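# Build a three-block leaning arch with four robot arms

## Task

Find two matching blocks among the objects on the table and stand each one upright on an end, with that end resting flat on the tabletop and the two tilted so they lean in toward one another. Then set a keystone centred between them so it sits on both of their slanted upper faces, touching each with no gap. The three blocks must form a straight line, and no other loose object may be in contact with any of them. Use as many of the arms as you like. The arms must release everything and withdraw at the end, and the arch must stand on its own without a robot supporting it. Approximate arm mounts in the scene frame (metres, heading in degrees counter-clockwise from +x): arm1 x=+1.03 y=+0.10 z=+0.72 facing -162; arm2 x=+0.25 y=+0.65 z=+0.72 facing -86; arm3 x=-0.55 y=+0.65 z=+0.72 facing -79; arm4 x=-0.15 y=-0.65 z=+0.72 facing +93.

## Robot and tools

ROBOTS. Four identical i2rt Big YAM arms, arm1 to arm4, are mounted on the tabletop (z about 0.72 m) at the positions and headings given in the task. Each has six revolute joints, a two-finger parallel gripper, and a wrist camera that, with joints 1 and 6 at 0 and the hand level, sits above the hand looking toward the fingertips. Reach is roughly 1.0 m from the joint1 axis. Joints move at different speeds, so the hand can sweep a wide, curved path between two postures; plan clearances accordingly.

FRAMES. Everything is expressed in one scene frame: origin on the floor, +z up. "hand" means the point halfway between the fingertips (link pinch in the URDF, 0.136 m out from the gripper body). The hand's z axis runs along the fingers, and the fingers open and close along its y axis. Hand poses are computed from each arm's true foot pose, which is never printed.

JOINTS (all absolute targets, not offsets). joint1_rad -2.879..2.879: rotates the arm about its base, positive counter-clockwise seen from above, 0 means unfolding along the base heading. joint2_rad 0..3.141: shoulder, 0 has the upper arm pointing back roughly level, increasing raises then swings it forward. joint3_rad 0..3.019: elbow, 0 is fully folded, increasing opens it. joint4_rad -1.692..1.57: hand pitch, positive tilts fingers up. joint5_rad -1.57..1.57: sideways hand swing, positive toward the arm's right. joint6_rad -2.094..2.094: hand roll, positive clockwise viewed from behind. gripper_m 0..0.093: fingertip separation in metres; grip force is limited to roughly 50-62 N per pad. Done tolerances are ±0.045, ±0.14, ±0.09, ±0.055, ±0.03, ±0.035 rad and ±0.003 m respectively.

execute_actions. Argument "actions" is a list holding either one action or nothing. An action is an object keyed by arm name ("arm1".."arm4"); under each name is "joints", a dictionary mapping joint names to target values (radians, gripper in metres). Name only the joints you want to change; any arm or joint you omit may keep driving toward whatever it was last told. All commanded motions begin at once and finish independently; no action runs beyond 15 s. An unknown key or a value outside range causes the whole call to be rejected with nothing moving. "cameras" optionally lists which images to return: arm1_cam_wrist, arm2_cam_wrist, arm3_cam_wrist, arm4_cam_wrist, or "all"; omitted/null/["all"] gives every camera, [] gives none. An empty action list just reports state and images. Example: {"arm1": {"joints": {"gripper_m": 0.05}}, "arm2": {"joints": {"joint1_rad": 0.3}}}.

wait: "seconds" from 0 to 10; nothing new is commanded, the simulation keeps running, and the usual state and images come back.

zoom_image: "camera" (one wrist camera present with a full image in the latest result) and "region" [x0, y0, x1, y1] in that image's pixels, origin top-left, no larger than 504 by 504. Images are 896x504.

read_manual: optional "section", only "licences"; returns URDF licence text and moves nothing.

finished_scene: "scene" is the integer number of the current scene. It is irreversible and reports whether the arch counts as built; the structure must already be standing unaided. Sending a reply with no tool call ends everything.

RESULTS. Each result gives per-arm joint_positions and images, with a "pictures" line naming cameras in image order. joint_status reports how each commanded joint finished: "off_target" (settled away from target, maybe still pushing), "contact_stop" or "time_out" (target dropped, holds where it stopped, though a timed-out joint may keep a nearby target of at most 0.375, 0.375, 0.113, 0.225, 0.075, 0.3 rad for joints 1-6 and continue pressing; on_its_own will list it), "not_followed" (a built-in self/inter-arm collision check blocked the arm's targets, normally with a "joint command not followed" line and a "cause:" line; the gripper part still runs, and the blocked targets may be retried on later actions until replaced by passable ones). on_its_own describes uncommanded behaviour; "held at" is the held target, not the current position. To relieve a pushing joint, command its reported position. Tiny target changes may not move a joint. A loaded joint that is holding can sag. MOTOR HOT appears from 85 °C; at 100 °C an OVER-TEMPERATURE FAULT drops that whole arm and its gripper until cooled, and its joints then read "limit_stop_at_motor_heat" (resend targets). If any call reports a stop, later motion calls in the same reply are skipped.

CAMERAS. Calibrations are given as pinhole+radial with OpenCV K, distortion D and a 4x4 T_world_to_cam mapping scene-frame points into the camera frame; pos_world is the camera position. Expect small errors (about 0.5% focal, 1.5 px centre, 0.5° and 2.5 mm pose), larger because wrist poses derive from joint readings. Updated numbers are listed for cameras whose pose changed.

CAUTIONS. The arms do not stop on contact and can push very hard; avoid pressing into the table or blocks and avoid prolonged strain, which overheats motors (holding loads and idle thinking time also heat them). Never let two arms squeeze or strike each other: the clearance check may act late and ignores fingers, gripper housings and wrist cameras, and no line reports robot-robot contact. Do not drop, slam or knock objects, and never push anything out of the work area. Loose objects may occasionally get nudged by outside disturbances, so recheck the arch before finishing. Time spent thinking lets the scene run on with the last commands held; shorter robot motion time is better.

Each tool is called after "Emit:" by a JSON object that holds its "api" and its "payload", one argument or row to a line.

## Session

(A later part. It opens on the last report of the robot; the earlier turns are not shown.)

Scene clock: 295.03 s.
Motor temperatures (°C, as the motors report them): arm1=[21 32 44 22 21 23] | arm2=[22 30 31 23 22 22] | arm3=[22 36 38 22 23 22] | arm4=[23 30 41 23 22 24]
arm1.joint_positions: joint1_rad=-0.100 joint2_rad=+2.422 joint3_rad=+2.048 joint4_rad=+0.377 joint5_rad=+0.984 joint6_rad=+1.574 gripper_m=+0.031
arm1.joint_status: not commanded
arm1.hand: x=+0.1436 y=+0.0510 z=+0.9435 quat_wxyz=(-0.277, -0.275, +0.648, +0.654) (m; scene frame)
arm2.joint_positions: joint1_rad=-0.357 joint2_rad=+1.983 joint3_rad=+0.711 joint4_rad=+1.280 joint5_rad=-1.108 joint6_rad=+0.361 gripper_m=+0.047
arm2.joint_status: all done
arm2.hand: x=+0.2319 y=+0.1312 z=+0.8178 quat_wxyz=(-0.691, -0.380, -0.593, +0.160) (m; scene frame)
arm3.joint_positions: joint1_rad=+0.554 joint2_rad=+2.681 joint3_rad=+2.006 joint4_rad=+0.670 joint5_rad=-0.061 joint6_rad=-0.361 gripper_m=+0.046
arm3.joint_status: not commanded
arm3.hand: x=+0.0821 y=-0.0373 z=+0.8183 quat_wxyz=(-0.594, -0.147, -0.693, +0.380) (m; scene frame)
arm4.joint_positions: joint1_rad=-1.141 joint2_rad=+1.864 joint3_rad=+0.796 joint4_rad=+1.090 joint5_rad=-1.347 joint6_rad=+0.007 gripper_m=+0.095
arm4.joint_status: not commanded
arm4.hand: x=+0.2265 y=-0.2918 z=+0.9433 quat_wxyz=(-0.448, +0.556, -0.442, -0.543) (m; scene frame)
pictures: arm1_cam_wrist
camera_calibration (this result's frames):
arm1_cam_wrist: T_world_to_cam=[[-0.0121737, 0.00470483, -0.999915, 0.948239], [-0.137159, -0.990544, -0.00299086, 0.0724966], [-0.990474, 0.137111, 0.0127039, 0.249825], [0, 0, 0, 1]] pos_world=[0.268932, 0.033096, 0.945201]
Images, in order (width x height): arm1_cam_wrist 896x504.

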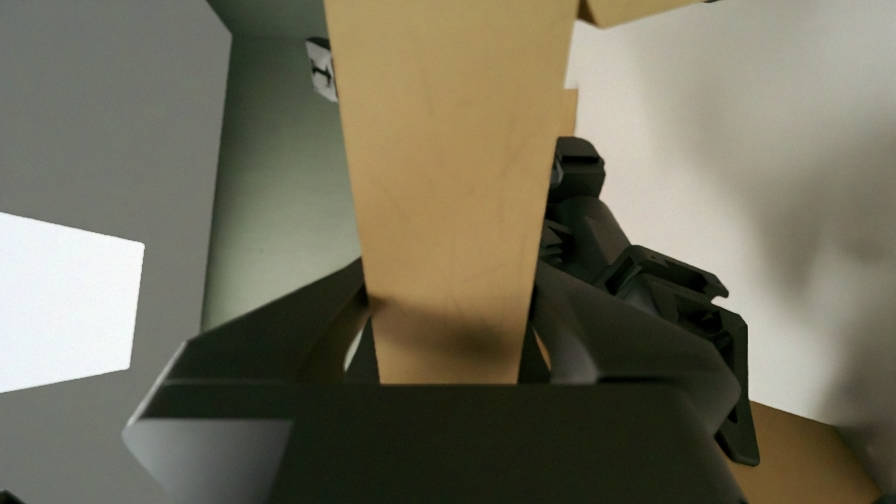

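Emit:
{"api": "execute_actions", "payload": {
  "actions": [
    {"arm2":{"joints":{"joint3_rad":0.697}}}
  ],
  "cameras": ["arm1_cam_wrist","arm4_cam_wrist"]
}}

Emit:
{"api": "zoom_image", "payload": {
  "camera": "arm4_cam_wrist",
  "region": [480, 130, 600, 230]
}}

Scene clock: 299.23 s.
Motor temperatures (°C, as the motors report them): arm1=[21 32 44 22 21 23] | arm2=[22 30 31 23 22 22] | arm3=[22 36 38 22 23 22] | arm4=[23 30 40 23 22 24]
arm1.joint_positions: joint1_rad=-0.100 joint2_rad=+2.422 joint3_rad=+2.048 joint4_rad=+0.377 joint5_rad=+0.984 joint6_rad=+1.574 gripper_m=+0.031
arm1.joint_status: not commanded
arm1.hand: x=+0.1436 y=+0.0510 z=+0.9435 quat_wxyz=(-0.277, -0.275, +0.648, +0.654) (m; scene frame)
arm2.joint_positions: joint1_rad=-0.357 joint2_rad=+1.983 joint3_rad=+0.689 joint4_rad=+1.282 joint5_rad=-1.108 joint6_rad=+0.361 gripper_m=+0.047
arm2.joint_status: all done
arm2.hand: x=+0.2345 y=+0.1386 z=+0.8125 quat_wxyz=(-0.690, -0.387, -0.593, +0.153) (m; scene frame)
arm3.joint_positions: joint1_rad=+0.554 joint2_rad=+2.681 joint3_rad=+2.006 joint4_rad=+0.670 joint5_rad=-0.061 joint6_rad=-0.361 gripper_m=+0.046
arm3.joint_status: not commanded
arm3.hand: x=+0.0821 y=-0.0373 z=+0.8183 quat_wxyz=(-0.594, -0.147, -0.693, +0.380) (m; scene frame)
arm4.joint_positions: joint1_rad=-1.141 joint2_rad=+1.864 joint3_rad=+0.796 joint4_rad=+1.090 joint5_rad=-1.347 joint6_rad=+0.007 gripper_m=+0.095
arm4.joint_status: not commanded
arm4.hand: x=+0.2265 y=-0.2918 z=+0.9433 quat_wxyz=(-0.448, +0.556, -0.442, -0.543) (m; scene frame)
pictures: arm1_cam_wrist, arm4_cam_wrist
camera_calibration (this result's frames):
arm1_cam_wrist: T_world_to_cam=[[-0.0121737, 0.00470483, -0.999915, 0.948239], [-0.137159, -0.990544, -0.00299086, 0.0724966], [-0.990474, 0.137111, 0.0127039, 0.249825], [0, 0, 0, 1]] pos_world=[0.268932, 0.033096, 0.945201]
arm4_cam_wrist: T_world_to_cam=[[0.9779, 0.208947, -0.00722631, -0.149239], [0.120064, -0.589537, -0.798768, 0.555669], [-0.171161, 0.780248, -0.601596, 0.956004], [0, 0, 0, 1]] pos_world=[0.242855, -0.387149, 1.0179]
Images, in order (width x height): arm1_cam_wrist 896x504, arm4_cam_wrist 896x504.

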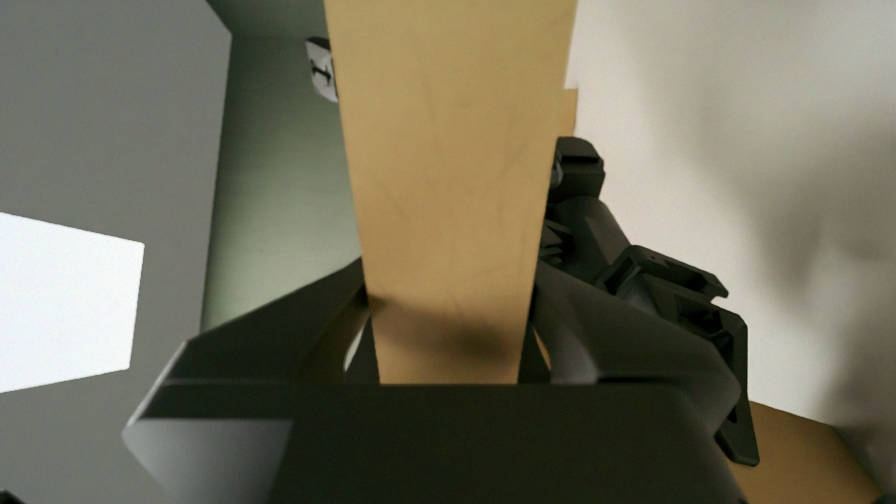

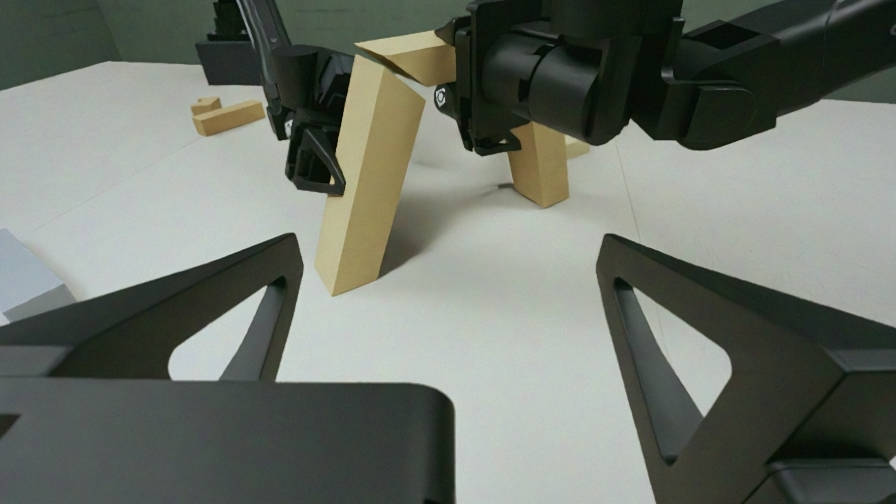

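Region (480, 130, 600, 230) of arm4_cam_wrist's 896x504 image, scaled by 4.200, with more detail than that image has.

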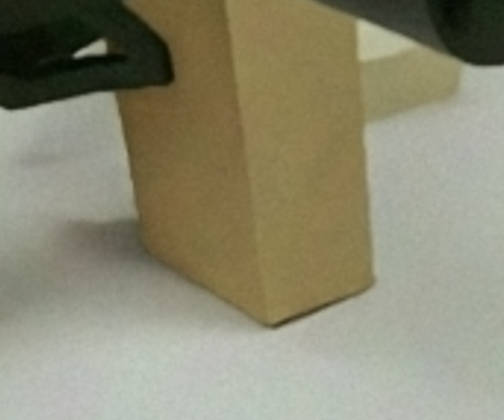

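Emit:
{"api": "execute_actions", "payload": {
  "actions": [
    {"arm1":{"joints":{"joint2_rad":2.433}}}
  ],
  "cameras": ["arm1_cam_wrist","arm4_cam_wrist"]
}}

Emit:
{"api": "zoom_image", "payload": {
  "camera": "arm4_cam_wrist",
  "region": [330, 10, 480, 130]
}}

Scene clock: 304.13 s.
Motor temperatures (°C, as the motors report them): arm1=[21 32 44 22 21 23] | arm2=[22 30 30 23 22 22] | arm3=[22 36 38 22 23 22] | arm4=[23 30 39 23 22 24]
arm1.joint_positions: joint1_rad=-0.100 joint2_rad=+2.430 joint3_rad=+2.048 joint4_rad=+0.377 joint5_rad=+0.984 joint6_rad=+1.574 gripper_m=+0.031
arm1.joint_status: all done
arm1.hand: x=+0.1431 y=+0.0509 z=+0.9364 quat_wxyz=(-0.274, -0.278, +0.648, +0.653) (m; scene frame)
arm2.joint_positions: joint1_rad=-0.357 joint2_rad=+1.983 joint3_rad=+0.689 joint4_rad=+1.282 joint5_rad=-1.108 joint6_rad=+0.361 gripper_m=+0.047
arm2.joint_status: not commanded
arm2.hand: x=+0.2345 y=+0.1386 z=+0.8125 quat_wxyz=(-0.690, -0.387, -0.593, +0.153) (m; scene frame)
arm3.joint_positions: joint1_rad=+0.554 joint2_rad=+2.681 joint3_rad=+2.006 joint4_rad=+0.670 joint5_rad=-0.061 joint6_rad=-0.361 gripper_m=+0.046
arm3.joint_status: not commanded
arm3.hand: x=+0.0821 y=-0.0373 z=+0.8183 quat_wxyz=(-0.594, -0.147, -0.693, +0.380) (m; scene frame)
arm4.joint_positions: joint1_rad=-1.141 joint2_rad=+1.864 joint3_rad=+0.796 joint4_rad=+1.090 joint5_rad=-1.347 joint6_rad=+0.007 gripper_m=+0.095
arm4.joint_status: not commanded
arm4.hand: x=+0.2265 y=-0.2918 z=+0.9433 quat_wxyz=(-0.448, +0.556, -0.442, -0.543) (m; scene frame)
pictures: arm1_cam_wrist, arm4_cam_wrist
camera_calibration (this result's frames):
arm1_cam_wrist: T_world_to_cam=[[-0.00397587, 0.00650061, -0.999971, 0.939849], [-0.137203, -0.990525, -0.00589369, 0.0751036], [-0.990535, 0.137176, 0.0048301, 0.256837], [0, 0, 0, 1]] pos_world=[0.268447, 0.0330506, 0.939024]
arm4_cam_wrist: T_world_to_cam=[[0.9779, 0.208947, -0.00722631, -0.149239], [0.120064, -0.589537, -0.798768, 0.555669], [-0.171161, 0.780248, -0.601596, 0.956004], [0, 0, 0, 1]] pos_world=[0.242855, -0.387149, 1.0179]
Images, in order (width x height): arm1_cam_wrist 896x504, arm4_cam_wrist 896x504.

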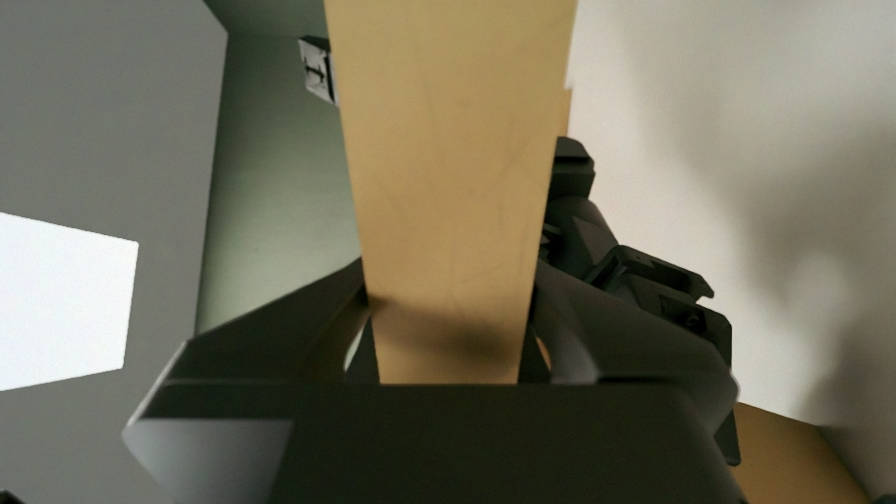

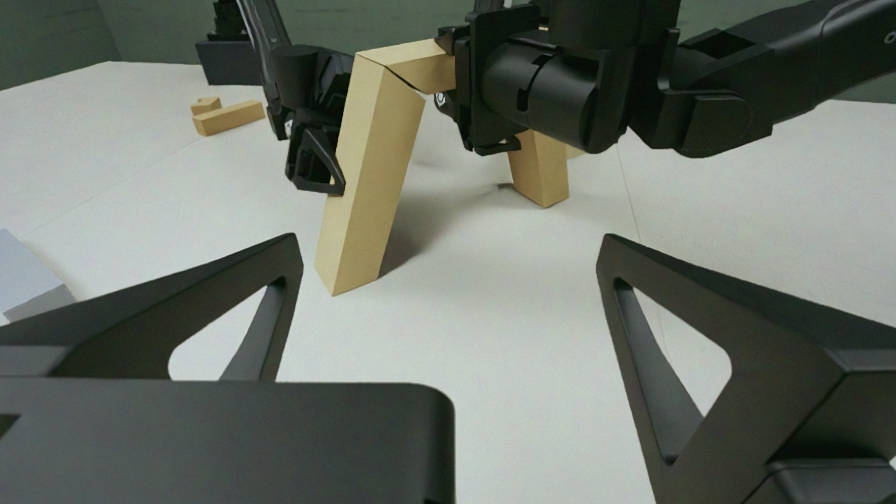

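Region (330, 10, 480, 130) of arm4_cam_wrist's 896x504 image, scaled by 3.360, with more detail than that image has; it fills the top 403 rows of this view, and the rest is white.

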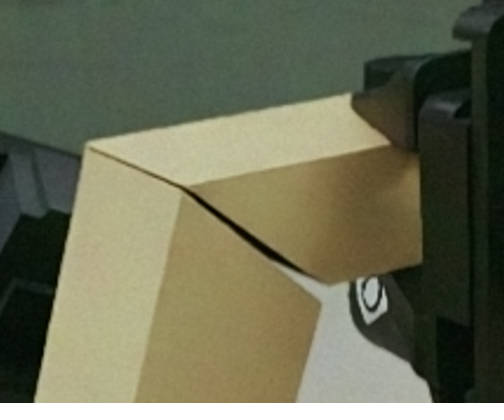

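Emit:
{"api": "execute_actions", "payload": {
  "actions": [
    {"arm1":{"joints":{"gripper_m":0.093}}}
  ],
  "cameras": ["arm1_cam_wrist","arm4_cam_wrist"]
}}

Emit:
{"api": "execute_actions", "payload": {
  "actions": [
    {"arm1":{"joints":{"joint1_rad":-0.045,"joint2_rad":2.31,"joint3_rad":1.9,"joint4_rad":0.48}}}
  ],
  "cameras": ["arm1_cam_wrist","arm4_cam_wrist"]
}}

Scene clock: 311.57 s.
Motor temperatures (°C, as the motors report them): arm1=[21 33 45 22 21 23] | arm2=[22 30 30 23 22 22] | arm3=[22 37 38 22 23 22] | arm4=[23 29 38 23 22 24]
arm1.joint_positions: joint1_rad=-0.100 joint2_rad=+2.430 joint3_rad=+2.060 joint4_rad=+0.384 joint5_rad=+0.984 joint6_rad=+1.574 gripper_m=+0.093
arm1.joint_status: all done
arm1.hand: x=+0.1415 y=+0.0505 z=+0.9439 quat_wxyz=(-0.281, -0.271, +0.647, +0.655) (m; scene frame)
arm2.joint_positions: joint1_rad=-0.357 joint2_rad=+1.986 joint3_rad=+0.687 joint4_rad=+1.282 joint5_rad=-1.110 joint6_rad=+0.361 gripper_m=+0.047
arm2.joint_status: not commanded
arm2.hand: x=+0.2350 y=+0.1397 z=+0.8106 quat_wxyz=(-0.689, -0.388, -0.593, +0.151) (m; scene frame)
arm3.joint_positions: joint1_rad=+0.554 joint2_rad=+2.681 joint3_rad=+2.006 joint4_rad=+0.670 joint5_rad=-0.060 joint6_rad=-0.358 gripper_m=+0.046
arm3.joint_status: not commanded
arm3.hand: x=+0.0820 y=-0.0375 z=+0.8182 quat_wxyz=(-0.594, -0.148, -0.693, +0.380) (m; scene frame)
arm4.joint_positions: joint1_rad=-1.141 joint2_rad=+1.864 joint3_rad=+0.796 joint4_rad=+1.090 joint5_rad=-1.347 joint6_rad=+0.007 gripper_m=+0.095
arm4.joint_status: not commanded
arm4.hand: x=+0.2265 y=-0.2918 z=+0.9433 quat_wxyz=(-0.448, +0.556, -0.442, -0.543) (m; scene frame)
pictures: arm1_cam_wrist, arm4_cam_wrist
camera_calibration (this result's frames):
arm1_cam_wrist: T_world_to_cam=[[-0.022606, 0.00241858, -0.999742, 0.950033], [-0.137069, -0.990561, 0.000703011, 0.0682444], [-0.990303, 0.13705, 0.0227241, 0.238304], [0, 0, 0, 1]] pos_world=[0.266824, 0.032643, 0.944324]
arm4_cam_wrist: T_world_to_cam=[[0.9779, 0.208947, -0.00722631, -0.149239], [0.120064, -0.589537, -0.798768, 0.555669], [-0.171161, 0.780248, -0.601596, 0.956004], [0, 0, 0, 1]] pos_world=[0.242855, -0.387149, 1.0179]
Images, in order (width x height): arm1_cam_wrist 896x504, arm4_cam_wrist 896x504.

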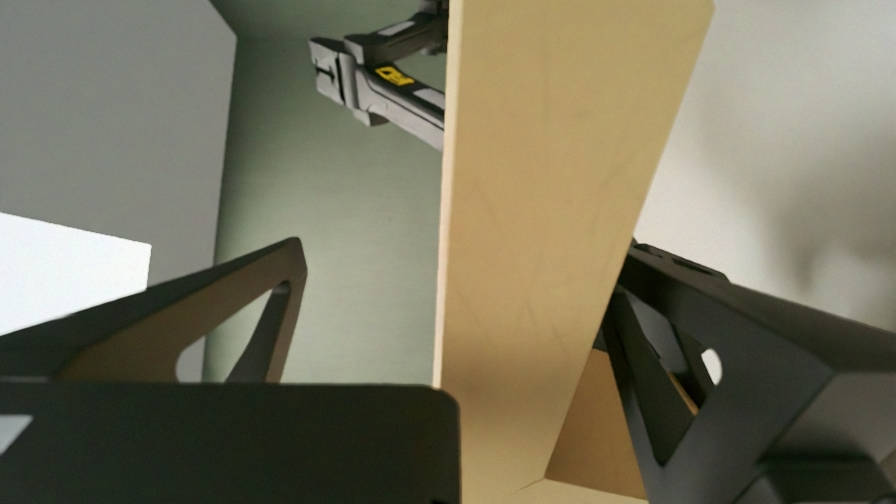

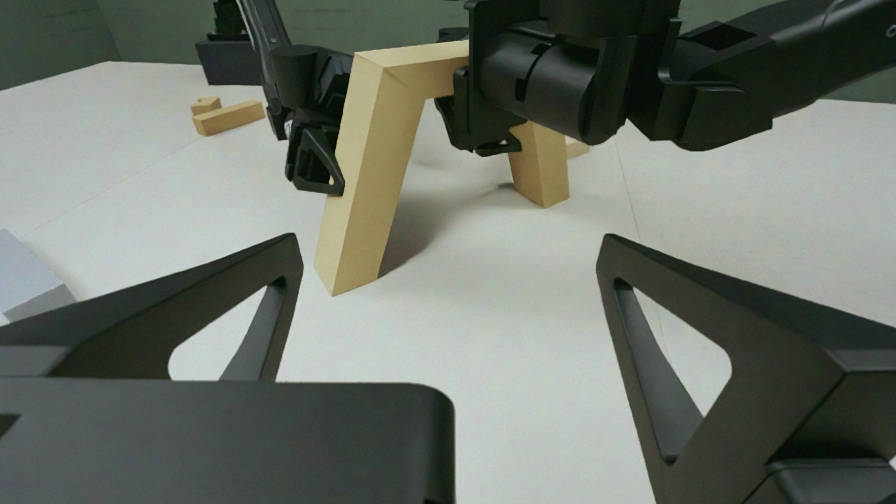

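Scene clock: 312.53 s.
Motor temperatures (°C, as the motors report them): arm1=[21 33 44 22 21 23] | arm2=[22 30 30 23 22 22] | arm3=[22 37 38 22 23 22] | arm4=[23 29 38 23 22 24]
arm1.joint_positions: joint1_rad=-0.043 joint2_rad=+2.323 joint3_rad=+1.891 joint4_rad=+0.464 joint5_rad=+0.983 joint6_rad=+1.574 gripper_m=+0.093
arm1.joint_status: all done
arm1.hand: x=+0.1766 y=+0.0082 z=+0.9593 quat_wxyz=(-0.306, -0.284, +0.638, +0.647) (m; scene frame)
arm2.joint_positions: joint1_rad=-0.357 joint2_rad=+1.986 joint3_rad=+0.687 joint4_rad=+1.282 joint5_rad=-1.110 joint6_rad=+0.361 gripper_m=+0.047
arm2.joint_status: not commanded
arm2.hand: x=+0.2350 y=+0.1397 z=+0.8106 quat_wxyz=(-0.689, -0.388, -0.593, +0.151) (m; scene frame)
arm3.joint_positions: joint1_rad=+0.554 joint2_rad=+2.681 joint3_rad=+2.006 joint4_rad=+0.670 joint5_rad=-0.060 joint6_rad=-0.358 gripper_m=+0.046
arm3.joint_status: not commanded
arm3.hand: x=+0.0820 y=-0.0375 z=+0.8182 quat_wxyz=(-0.594, -0.148, -0.693, +0.380) (m; scene frame)
arm4.joint_positions: joint1_rad=-1.141 joint2_rad=+1.864 joint3_rad=+0.796 joint4_rad=+1.090 joint5_rad=-1.347 joint6_rad=+0.007 gripper_m=+0.095
arm4.joint_status: not commanded
arm4.hand: x=+0.2265 y=-0.2918 z=+0.9433 quat_wxyz=(-0.448, +0.556, -0.442, -0.543) (m; scene frame)
pictures: arm1_cam_wrist, arm4_cam_wrist
camera_calibration (this result's frames):
arm1_cam_wrist: T_world_to_cam=[[-0.0394184, -0.00361834, -0.999216, 0.968861], [-0.0795831, -0.996805, 0.00674911, 0.0152594], [-0.996049, 0.0797868, 0.0390045, 0.264404], [0, 0, 0, 1]] pos_world=[0.302765, -0.00237967, 0.957686]
arm4_cam_wrist: T_world_to_cam=[[0.9779, 0.208947, -0.00722631, -0.149239], [0.120064, -0.589537, -0.798768, 0.555669], [-0.171161, 0.780248, -0.601596, 0.956004], [0, 0, 0, 1]] pos_world=[0.242855, -0.387149, 1.0179]
Images, in order (width x height): arm1_cam_wrist 896x504, arm4_cam_wrist 896x504.

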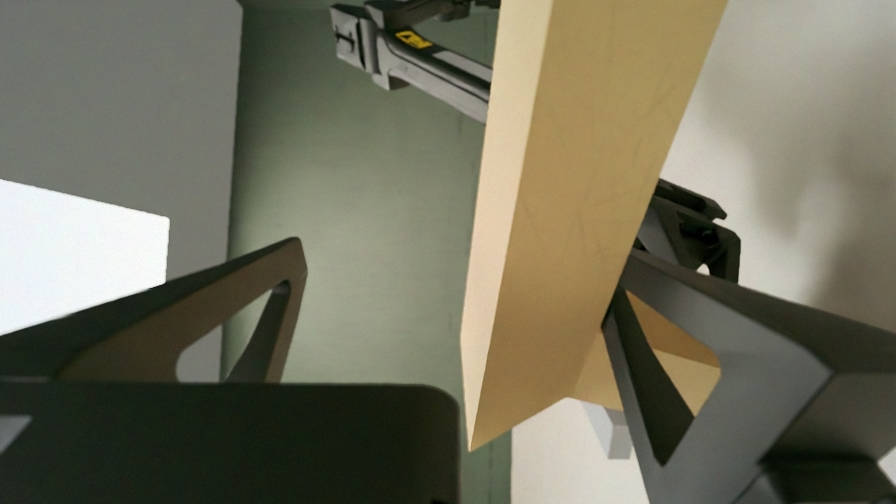

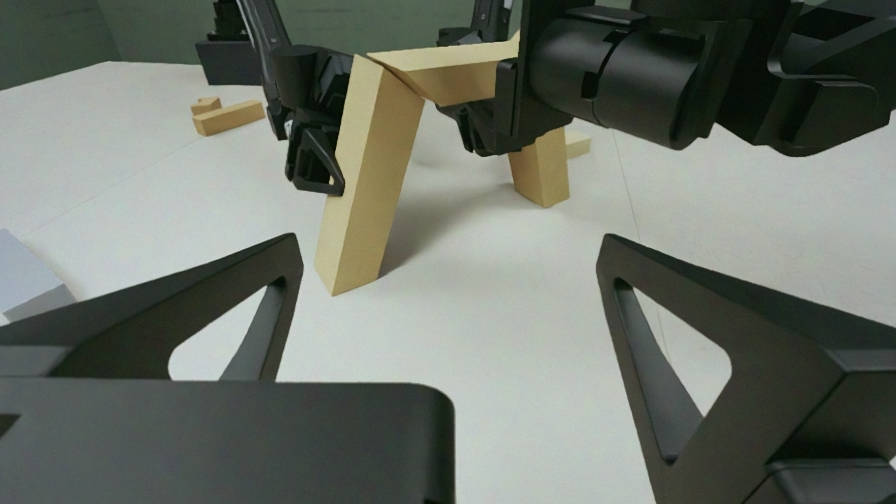

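Emit:
{"api": "execute_actions", "payload": {
  "actions": [
    {"arm1":{"joints":{"joint3_rad":1.855}}}
  ],
  "cameras": []
}}

Emit:
{"api": "execute_actions", "payload": {
  "actions": [
    {"arm1":{"joints":{"joint1_rad":0.0}}}
  ],
  "cameras": ["arm1_cam_wrist","arm4_cam_wrist"]
}}

Scene clock: 318.87 s.
Motor temperatures (°C, as the motors report them): arm1=[21 33 42 22 21 23] | arm2=[22 31 30 23 22 22] | arm3=[22 37 39 22 23 22] | arm4=[23 29 37 23 22 24]
arm1.joint_positions: joint1_rad=-0.043 joint2_rad=+2.321 joint3_rad=+1.841 joint4_rad=+0.467 joint5_rad=+0.982 joint6_rad=+1.574 gripper_m=+0.093
arm1.joint_status: all done
arm1.hand: x=+0.1845 y=+0.0106 z=+0.9355 quat_wxyz=(-0.291, -0.300, +0.640, +0.645) (m; scene frame)
arm2.joint_positions: joint1_rad=-0.357 joint2_rad=+1.986 joint3_rad=+0.687 joint4_rad=+1.283 joint5_rad=-1.110 joint6_rad=+0.362 gripper_m=+0.047
arm2.joint_status: not commanded
arm2.hand: x=+0.2350 y=+0.1397 z=+0.8106 quat_wxyz=(-0.689, -0.388, -0.593, +0.151) (m; scene frame)
arm3.joint_positions: joint1_rad=+0.554 joint2_rad=+2.681 joint3_rad=+2.006 joint4_rad=+0.670 joint5_rad=-0.060 joint6_rad=-0.358 gripper_m=+0.046
arm3.joint_status: not commanded
arm3.hand: x=+0.0820 y=-0.0375 z=+0.8182 quat_wxyz=(-0.594, -0.148, -0.693, +0.380) (m; scene frame)
arm4.joint_positions: joint1_rad=-1.141 joint2_rad=+1.864 joint3_rad=+0.796 joint4_rad=+1.090 joint5_rad=-1.347 joint6_rad=+0.007 gripper_m=+0.095
arm4.joint_status: not commanded
arm4.hand: x=+0.2265 y=-0.2918 z=+0.9433 quat_wxyz=(-0.448, +0.556, -0.442, -0.543) (m; scene frame)
pictures: none
No camera images: the call's "cameras" was empty. Leave "cameras" out to get every camera's image.

Scene clock: 320.07 s.
Motor temperatures (°C, as the motors report them): arm1=[21 33 42 22 21 23] | arm2=[22 31 30 23 22 22] | arm3=[22 37 39 22 23 22] | arm4=[23 29 37 23 22 24]
arm1.joint_positions: joint1_rad=+0.001 joint2_rad=+2.321 joint3_rad=+1.841 joint4_rad=+0.467 joint5_rad=+0.982 joint6_rad=+1.574 gripper_m=+0.093
arm1.joint_status: all done
arm1.hand: x=+0.1891 y=-0.0265 z=+0.9352 quat_wxyz=(-0.305, -0.314, +0.634, +0.638) (m; scene frame)
arm2.joint_positions: joint1_rad=-0.357 joint2_rad=+1.986 joint3_rad=+0.687 joint4_rad=+1.283 joint5_rad=-1.110 joint6_rad=+0.362 gripper_m=+0.047
arm2.joint_status: not commanded
arm2.hand: x=+0.2350 y=+0.1397 z=+0.8106 quat_wxyz=(-0.689, -0.388, -0.593, +0.151) (m; scene frame)
arm3.joint_positions: joint1_rad=+0.551 joint2_rad=+2.681 joint3_rad=+2.006 joint4_rad=+0.669 joint5_rad=-0.057 joint6_rad=-0.353 gripper_m=+0.046
arm3.joint_status: not commanded
arm3.hand: x=+0.0798 y=-0.0395 z=+0.8181 quat_wxyz=(-0.594, -0.152, -0.692, +0.380) (m; scene frame)
arm4.joint_positions: joint1_rad=-1.141 joint2_rad=+1.864 joint3_rad=+0.796 joint4_rad=+1.090 joint5_rad=-1.347 joint6_rad=+0.007 gripper_m=+0.095
arm4.joint_status: not commanded
arm4.hand: x=+0.2265 y=-0.2918 z=+0.9433 quat_wxyz=(-0.448, +0.556, -0.442, -0.543) (m; scene frame)
pictures: arm1_cam_wrist, arm4_cam_wrist
camera_calibration (this result's frames):
arm1_cam_wrist: T_world_to_cam=[[0.00360309, 0.00862187, -0.999956, 0.937961], [-0.0350325, -0.999348, -0.00874286, -0.0121519], [-0.99938, 0.0350625, -0.0032987, 0.319613], [0, 0, 0, 1]] pos_world=[0.31561, -0.0314374, 0.938868]
arm4_cam_wrist: T_world_to_cam=[[0.9779, 0.208947, -0.00722631, -0.149239], [0.120064, -0.589537, -0.798768, 0.555669], [-0.171161, 0.780248, -0.601596, 0.956004], [0, 0, 0, 1]] pos_world=[0.242855, -0.387149, 1.0179]
Images, in order (width x height): arm1_cam_wrist 896x504, arm4_cam_wrist 896x504.

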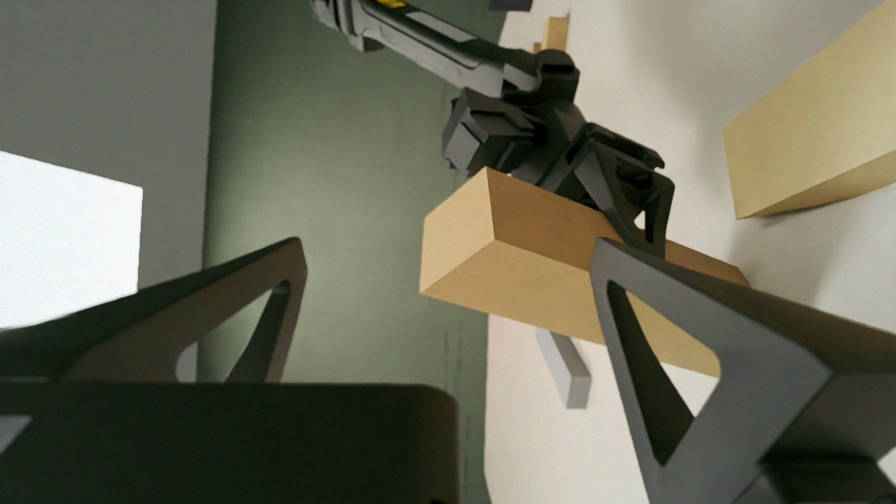

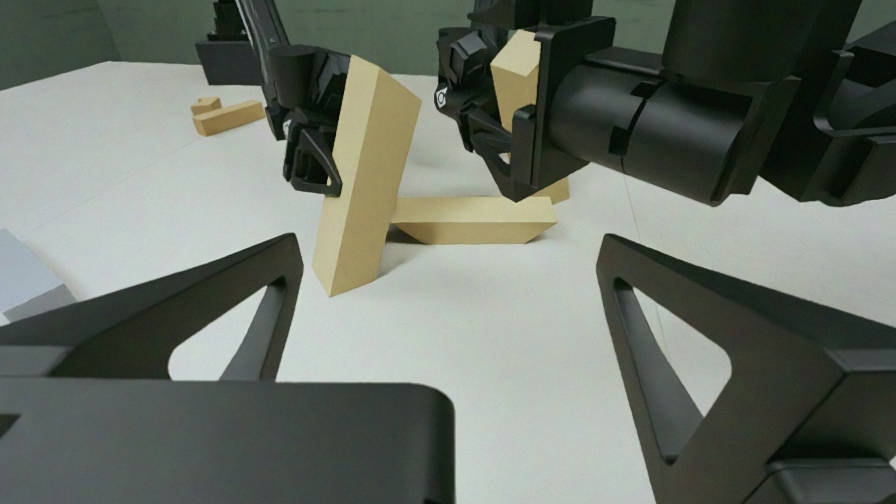

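Emit:
{"api": "execute_actions", "payload": {
  "actions": [
    {"arm1":{"joints":{"joint1_rad":0.1,"joint2_rad":1.5,"joint3_rad":1.0,"joint4_rad":0.3,"joint5_rad":0.3,"joint6_rad":0}},"arm2":{"joints":{"joint2_rad":1.55,"joint4_rad":0.9}},"arm3":{"joints":{"joint2_rad":2.3,"joint4_rad":0.4}},"arm4":{"joints":{"joint2_rad":1.1,"joint3_rad":1.3,"joint4_rad":-1.0,"joint5_rad":0}}}
  ],
  "cameras": []
}}

Emit:
{"api": "execute_actions", "payload": {
  "actions": [
    {"arm2":{"joints":{"joint1_rad":0.2}},"arm3":{"joints":{"joint1_rad":0.1,"joint2_rad":1.6,"joint3_rad":1.1,"joint4_rad":0.6}},"arm4":{"joints":{"joint1_rad":-0.43,"joint2_rad":1.64,"joint3_rad":1.79,"joint4_rad":-1.03}}}
  ],
  "cameras": ["arm1_cam_wrist","arm4_cam_wrist"]
}}

Scene clock: 338.17 s.
Motor temperatures (°C, as the motors report them): arm1=[21 33 40 22 21 23] | arm2=[22 31 30 23 22 22] | arm3=[22 38 39 22 23 22] | arm4=[23 29 36 23 22 24]
arm1.joint_positions: joint1_rad=+0.110 joint2_rad=+1.496 joint3_rad=+0.990 joint4_rad=+0.303 joint5_rad=+0.304 joint6_rad=+0.013 gripper_m=+0.093
arm1.joint_status: all done
arm1.hand: x=+0.4366 y=-0.1153 z=+1.0315 quat_wxyz=(-0.018, -0.769, -0.067, +0.635) (m; scene frame)
arm2.joint_positions: joint1_rad=-0.357 joint2_rad=+1.559 joint3_rad=+0.684 joint4_rad=+0.896 joint5_rad=-1.110 joint6_rad=+0.362 gripper_m=+0.047
arm2.joint_status: all done
arm2.hand: x=+0.2389 y=+0.1499 z=+0.9516 quat_wxyz=(-0.693, -0.375, -0.594, +0.164) (m; scene frame)
arm3.joint_positions: joint1_rad=+0.551 joint2_rad=+2.330 joint3_rad=+2.046 joint4_rad=+0.386 joint5_rad=-0.058 joint6_rad=-0.353 gripper_m=+0.046
arm3.joint_status: all done
arm3.hand: x=+0.0851 y=-0.0451 z=+1.0963 quat_wxyz=(-0.624, -0.141, -0.655, +0.402) (m; scene frame)
arm4.joint_positions: joint1_rad=-1.142 joint2_rad=+1.106 joint3_rad=+1.299 joint4_rad=-0.987 joint5_rad=-0.003 joint6_rad=+0.006 gripper_m=+0.095
arm4.joint_status: all done
arm4.hand: x=+0.2658 y=-0.4537 z=+1.2017 quat_wxyz=(-0.370, +0.199, -0.904, -0.077) (m; scene frame)
pictures: none
No camera images: the call's "cameras" was empty. Leave "cameras" out to get every camera's image.

Scene clock: 339.97 s.
Motor temperatures (°C, as the motors report them): arm1=[21 33 39 22 21 23] | arm2=[22 31 31 23 22 22] | arm3=[22 38 39 22 23 22] | arm4=[23 29 37 23 22 24]
arm1.joint_positions: joint1_rad=+0.110 joint2_rad=+1.496 joint3_rad=+0.990 joint4_rad=+0.303 joint5_rad=+0.304 joint6_rad=+0.012 gripper_m=+0.093
arm1.joint_status: not commanded
arm1.hand: x=+0.4366 y=-0.1153 z=+1.0315 quat_wxyz=(-0.018, -0.769, -0.067, +0.635) (m; scene frame)
arm2.joint_positions: joint1_rad=+0.202 joint2_rad=+1.559 joint3_rad=+0.684 joint4_rad=+0.896 joint5_rad=-1.112 joint6_rad=+0.362 gripper_m=+0.047
arm2.joint_status: all done
arm2.hand: x=+0.5087 y=+0.2205 z=+0.9491 quat_wxyz=(-0.708, -0.196, -0.677, -0.035) (m; scene frame)
arm3.joint_positions: joint1_rad=+0.105 joint2_rad=+1.642 joint3_rad=+1.064 joint4_rad=+0.578 joint5_rad=-0.061 joint6_rad=-0.353 gripper_m=+0.046
arm3.joint_status: all done
arm3.hand: x=-0.3502 y=-0.0002 z=+1.1150 quat_wxyz=(-0.498, -0.299, -0.641, +0.502) (m; scene frame)
arm4.joint_positions: joint1_rad=-0.428 joint2_rad=+1.644 joint3_rad=+1.730 joint4_rad=-1.022 joint5_rad=-0.002 joint6_rad=+0.006 gripper_m=+0.095
arm4.joint_status: all done
arm4.hand: x=+0.1135 y=-0.0607 z=+1.1363 quat_wxyz=(-0.260, +0.515, -0.800, -0.164) (m; scene frame)
pictures: arm1_cam_wrist, arm4_cam_wrist
camera_calibration (this result's frames):
arm1_cam_wrist: T_world_to_cam=[[-0.127184, 0.990507, 0.0521443, 0.11922], [0.723927, 0.128636, -0.677778, 0.397343], [-0.678052, -0.0484541, -0.733415, 1.17358], [0, 0, 0, 1]] pos_world=[0.523263, -0.112336, 1.12381]
arm4_cam_wrist: T_world_to_cam=[[0.901593, -0.432473, -0.00982166, -0.112984], [-0.432364, -0.901626, 0.0114475, -0.0172492], [-0.0138062, -0.00607447, -0.999886, 1.25951], [0, 0, 0, 1]] pos_world=[0.111796, -0.0567638, 1.25845]
Images, in order (width x height): arm1_cam_wrist 896x504, arm4_cam_wrist 896x504.

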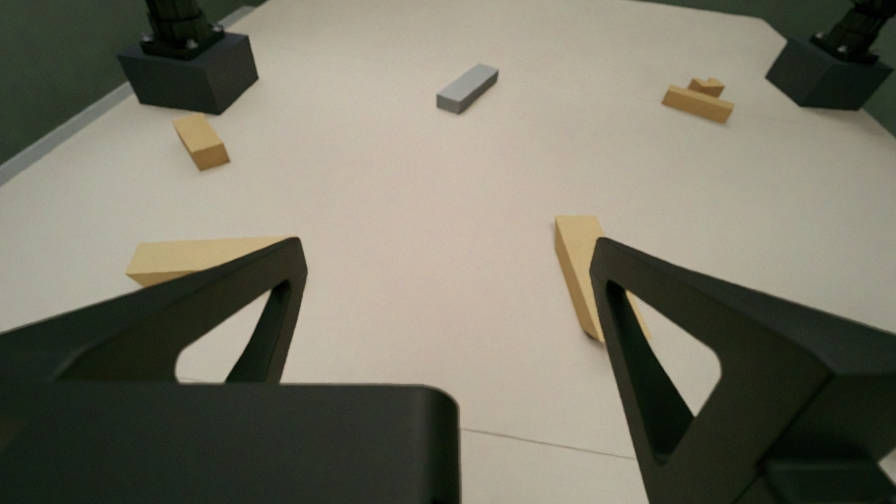

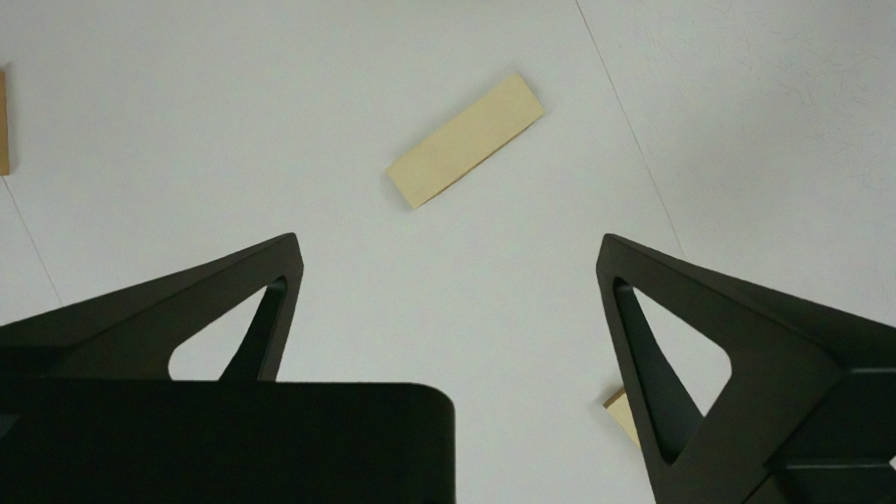

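Emit:
{"api": "execute_actions", "payload": {
  "actions": [
    {"arm4":{"joints":{"joint2_rad":2.5,"joint3_rad":2.59,"joint4_rad":-1.52,"joint6_rad":0.96}}}
  ],
  "cameras": ["arm1_cam_wrist","arm4_cam_wrist"]
}}

Scene clock: 353.20 s.
Motor temperatures (°C, as the motors report them): arm1=[21 30 39 22 21 23] | arm2=[22 30 32 22 22 22] | arm3=[22 36 37 22 23 22] | arm4=[23 31 43 23 22 24]
arm1.joint_positions: joint1_rad=+0.110 joint2_rad=+1.496 joint3_rad=+0.990 joint4_rad=+0.303 joint5_rad=+0.304 joint6_rad=+0.012 gripper_m=+0.093
arm1.joint_status: not commanded
arm1.hand: x=+0.4366 y=-0.1153 z=+1.0315 quat_wxyz=(-0.018, -0.769, -0.067, +0.635) (m; scene frame)
arm2.joint_positions: joint1_rad=+0.202 joint2_rad=+1.559 joint3_rad=+0.684 joint4_rad=+0.896 joint5_rad=-1.112 joint6_rad=+0.362 gripper_m=+0.047
arm2.joint_status: not commanded
arm2.hand: x=+0.5087 y=+0.2205 z=+0.9491 quat_wxyz=(-0.708, -0.196, -0.677, -0.035) (m; scene frame)
arm3.joint_positions: joint1_rad=+0.105 joint2_rad=+1.642 joint3_rad=+1.064 joint4_rad=+0.578 joint5_rad=-0.061 joint6_rad=-0.353 gripper_m=+0.046
arm3.joint_status: not commanded
arm3.hand: x=-0.3502 y=-0.0002 z=+1.1150 quat_wxyz=(-0.498, -0.299, -0.641, +0.502) (m; scene frame)
arm4.joint_positions: joint1_rad=-0.428 joint2_rad=+2.499 joint3_rad=+2.540 joint4_rad=-1.510 joint5_rad=-0.002 joint6_rad=+0.948 gripper_m=+0.095
arm4.joint_status: all done
arm4.hand: x=+0.1679 y=+0.0527 z=+0.8712 quat_wxyz=(-0.027, +0.099, -0.994, -0.037) (m; scene frame)
pictures: arm1_cam_wrist, arm4_cam_wrist
camera_calibration (this result's frames):
arm1_cam_wrist: T_world_to_cam=[[-0.127184, 0.990507, 0.0521443, 0.11922], [0.723927, 0.128636, -0.677778, 0.397343], [-0.678052, -0.0484541, -0.733415, 1.17358], [0, 0, 0, 1]] pos_world=[0.523263, -0.112336, 1.12381]
arm4_cam_wrist: T_world_to_cam=[[0.174543, -0.982012, -0.0720213, 0.0896388], [-0.81849, -0.185361, 0.543798, -0.325111], [-0.547366, -0.0359674, -0.83612, 0.944355], [0, 0, 0, 1]] pos_world=[0.235163, 0.0617296, 0.972845]
Images, in order (width x height): arm1_cam_wrist 896x504, arm4_cam_wrist 896x504.

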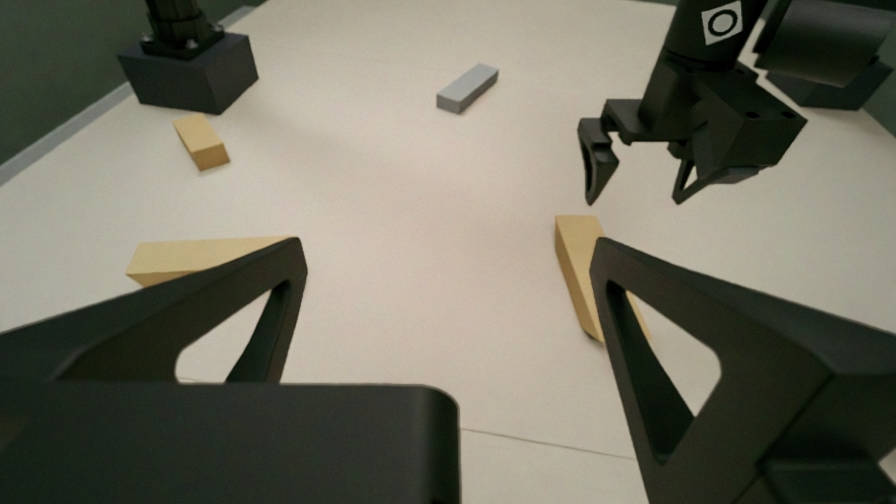

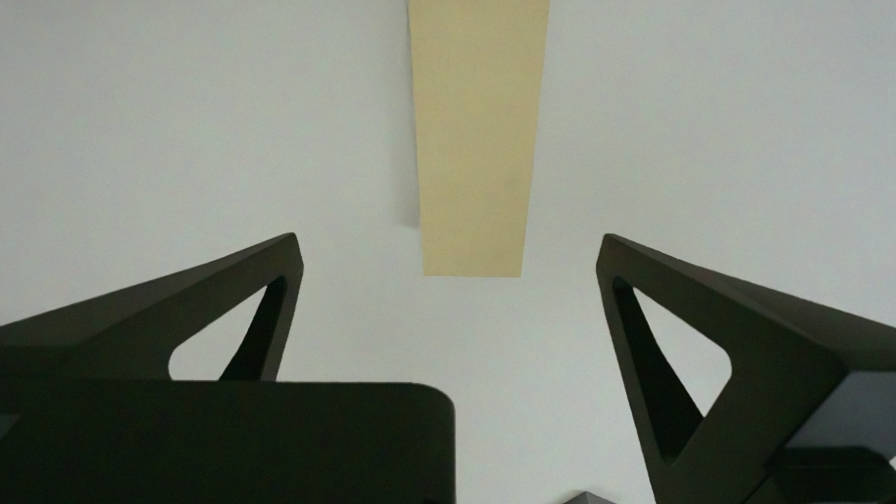

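Emit:
{"api": "execute_actions", "payload": {
  "actions": [
    {"arm4":{"joints":{"joint2_rad":2.6}}}
  ],
  "cameras": ["arm1_cam_wrist","arm4_cam_wrist"]
}}

Scene clock: 358.00 s.
Motor temperatures (°C, as the motors report them): arm1=[21 30 39 22 21 23] | arm2=[22 30 32 22 22 22] | arm3=[22 36 37 22 23 22] | arm4=[23 33 44 23 22 24]
arm1.joint_positions: joint1_rad=+0.110 joint2_rad=+1.496 joint3_rad=+0.990 joint4_rad=+0.303 joint5_rad=+0.304 joint6_rad=+0.012 gripper_m=+0.093
arm1.joint_status: not commanded
arm1.hand: x=+0.4366 y=-0.1153 z=+1.0315 quat_wxyz=(-0.018, -0.769, -0.067, +0.635) (m; scene frame)
arm2.joint_positions: joint1_rad=+0.202 joint2_rad=+1.559 joint3_rad=+0.684 joint4_rad=+0.896 joint5_rad=-1.112 joint6_rad=+0.362 gripper_m=+0.047
arm2.joint_status: not commanded
arm2.hand: x=+0.5087 y=+0.2205 z=+0.9491 quat_wxyz=(-0.708, -0.196, -0.677, -0.035) (m; scene frame)
arm3.joint_positions: joint1_rad=+0.105 joint2_rad=+1.642 joint3_rad=+1.064 joint4_rad=+0.578 joint5_rad=-0.061 joint6_rad=-0.353 gripper_m=+0.046
arm3.joint_status: not commanded
arm3.hand: x=-0.3502 y=-0.0002 z=+1.1150 quat_wxyz=(-0.498, -0.299, -0.641, +0.502) (m; scene frame)
arm4.joint_positions: joint1_rad=-0.428 joint2_rad=+2.609 joint3_rad=+2.550 joint4_rad=-1.510 joint5_rad=-0.002 joint6_rad=+0.949 gripper_m=+0.095
arm4.joint_status: all done
arm4.hand: x=+0.1651 y=+0.0443 z=+0.7930 quat_wxyz=(-0.002, +0.098, -0.995, +0.006) (m; scene frame)
pictures: arm1_cam_wrist, arm4_cam_wrist
camera_calibration (this result's frames):
arm1_cam_wrist: T_world_to_cam=[[-0.127184, 0.990507, 0.0521443, 0.11922], [0.723927, 0.128636, -0.677778, 0.397343], [-0.678052, -0.0484541, -0.733415, 1.17358], [0, 0, 0, 1]] pos_world=[0.523263, -0.112336, 1.12381]
arm4_cam_wrist: T_world_to_cam=[[0.17184, -0.985069, 0.0104722, 0.0114474], [-0.795322, -0.132451, 0.59154, -0.330501], [-0.58132, -0.109979, -0.806208, 0.862258], [0, 0, 0, 1]] pos_world=[0.236426, 0.0623314, 0.890544]
Images, in order (width x height): arm1_cam_wrist 896x504, arm4_cam_wrist 896x504.

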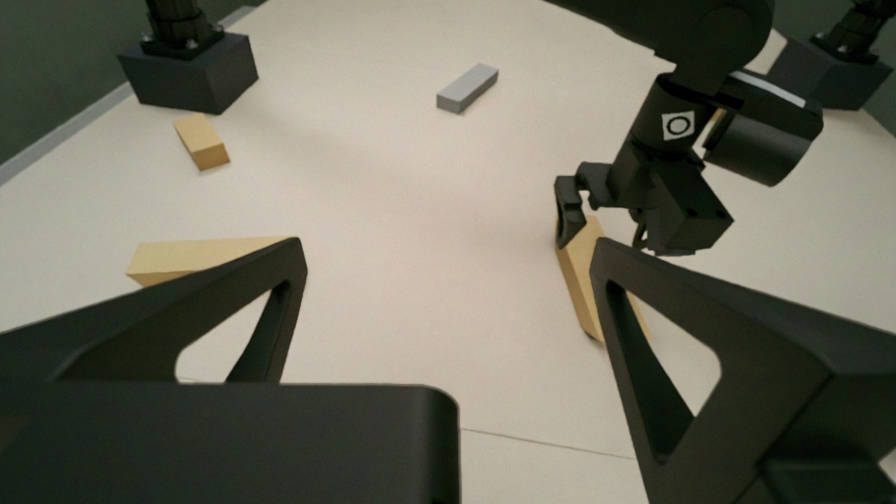

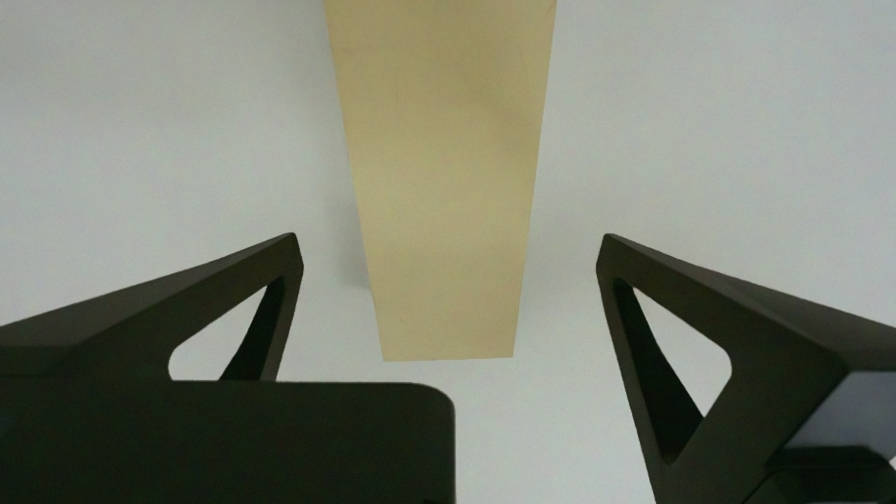

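Emit:
{"api": "execute_actions", "payload": {
  "actions": [
    {"arm4":{"joints":{"joint2_rad":2.645,"joint4_rad":-1.445}}}
  ],
  "cameras": ["arm1_cam_wrist","arm4_cam_wrist"]
}}

Emit:
{"api": "zoom_image", "payload": {
  "camera": "arm1_cam_wrist",
  "region": [500, 150, 700, 350]
}}

Scene clock: 364.33 s.
Motor temperatures (°C, as the motors report them): arm1=[21 29 39 22 21 23] | arm2=[22 30 33 22 22 22] | arm3=[22 36 37 22 23 22] | arm4=[23 35 44 23 22 24]
arm1.joint_positions: joint1_rad=+0.110 joint2_rad=+1.496 joint3_rad=+0.990 joint4_rad=+0.303 joint5_rad=+0.304 joint6_rad=+0.012 gripper_m=+0.093
arm1.joint_status: not commanded
arm1.hand: x=+0.4366 y=-0.1153 z=+1.0315 quat_wxyz=(-0.018, -0.769, -0.067, +0.635) (m; scene frame)
arm2.joint_positions: joint1_rad=+0.202 joint2_rad=+1.559 joint3_rad=+0.684 joint4_rad=+0.896 joint5_rad=-1.112 joint6_rad=+0.362 gripper_m=+0.047
arm2.joint_status: not commanded
arm2.hand: x=+0.5087 y=+0.2205 z=+0.9491 quat_wxyz=(-0.708, -0.196, -0.677, -0.035) (m; scene frame)
arm3.joint_positions: joint1_rad=+0.105 joint2_rad=+1.642 joint3_rad=+1.064 joint4_rad=+0.578 joint5_rad=-0.061 joint6_rad=-0.353 gripper_m=+0.046
arm3.joint_status: not commanded
arm3.hand: x=-0.3502 y=-0.0002 z=+1.1150 quat_wxyz=(-0.498, -0.299, -0.641, +0.502) (m; scene frame)
arm4.joint_positions: joint1_rad=-0.428 joint2_rad=+2.632 joint3_rad=+2.550 joint4_rad=-1.459 joint5_rad=-0.002 joint6_rad=+0.949 gripper_m=+0.095
arm4.joint_status: all done
arm4.hand: x=+0.1689 y=+0.0524 z=+0.7763 quat_wxyz=(-0.009, +0.099, -0.995, -0.006) (m; scene frame)
pictures: arm1_cam_wrist, arm4_cam_wrist
camera_calibration (this result's frames):
arm1_cam_wrist: T_world_to_cam=[[-0.127184, 0.990507, 0.0521443, 0.11922], [0.723927, 0.128636, -0.677778, 0.397343], [-0.678052, -0.0484541, -0.733415, 1.17358], [0, 0, 0, 1]] pos_world=[0.523263, -0.112336, 1.12381]
arm4_cam_wrist: T_world_to_cam=[[0.172147, -0.984991, -0.0125498, 0.0367649], [-0.801994, -0.147539, 0.578825, -0.304674], [-0.571989, -0.0895782, -0.815355, 0.856372], [0, 0, 0, 1]] pos_world=[0.23916, 0.067974, 0.875062]
Images, in order (width x height): arm1_cam_wrist 896x504, arm4_cam_wrist 896x504.

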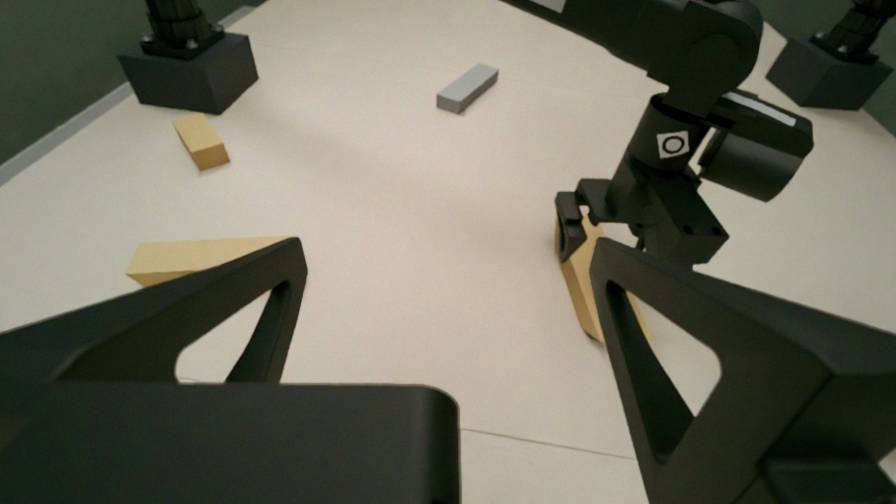

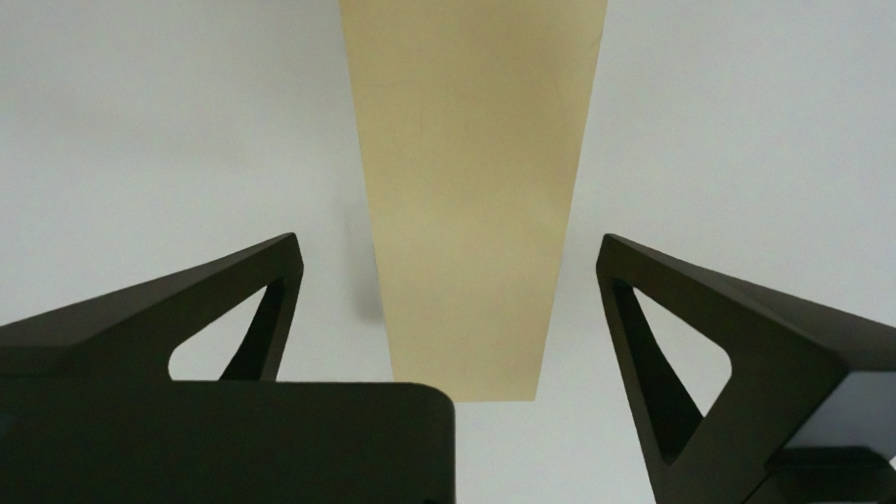

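Region (500, 150, 700, 350) of arm1_cam_wrist's 896x504 image, scaled by 2.520, with more detail than that image has.

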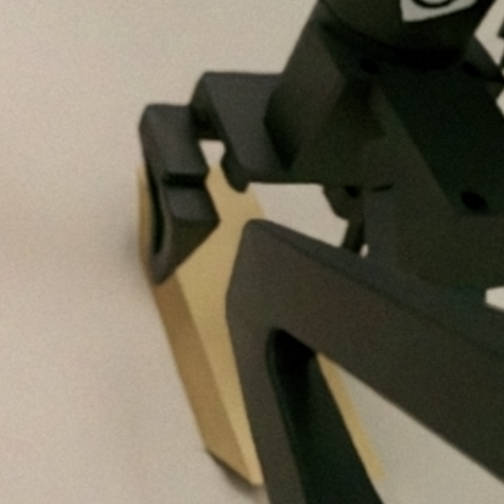

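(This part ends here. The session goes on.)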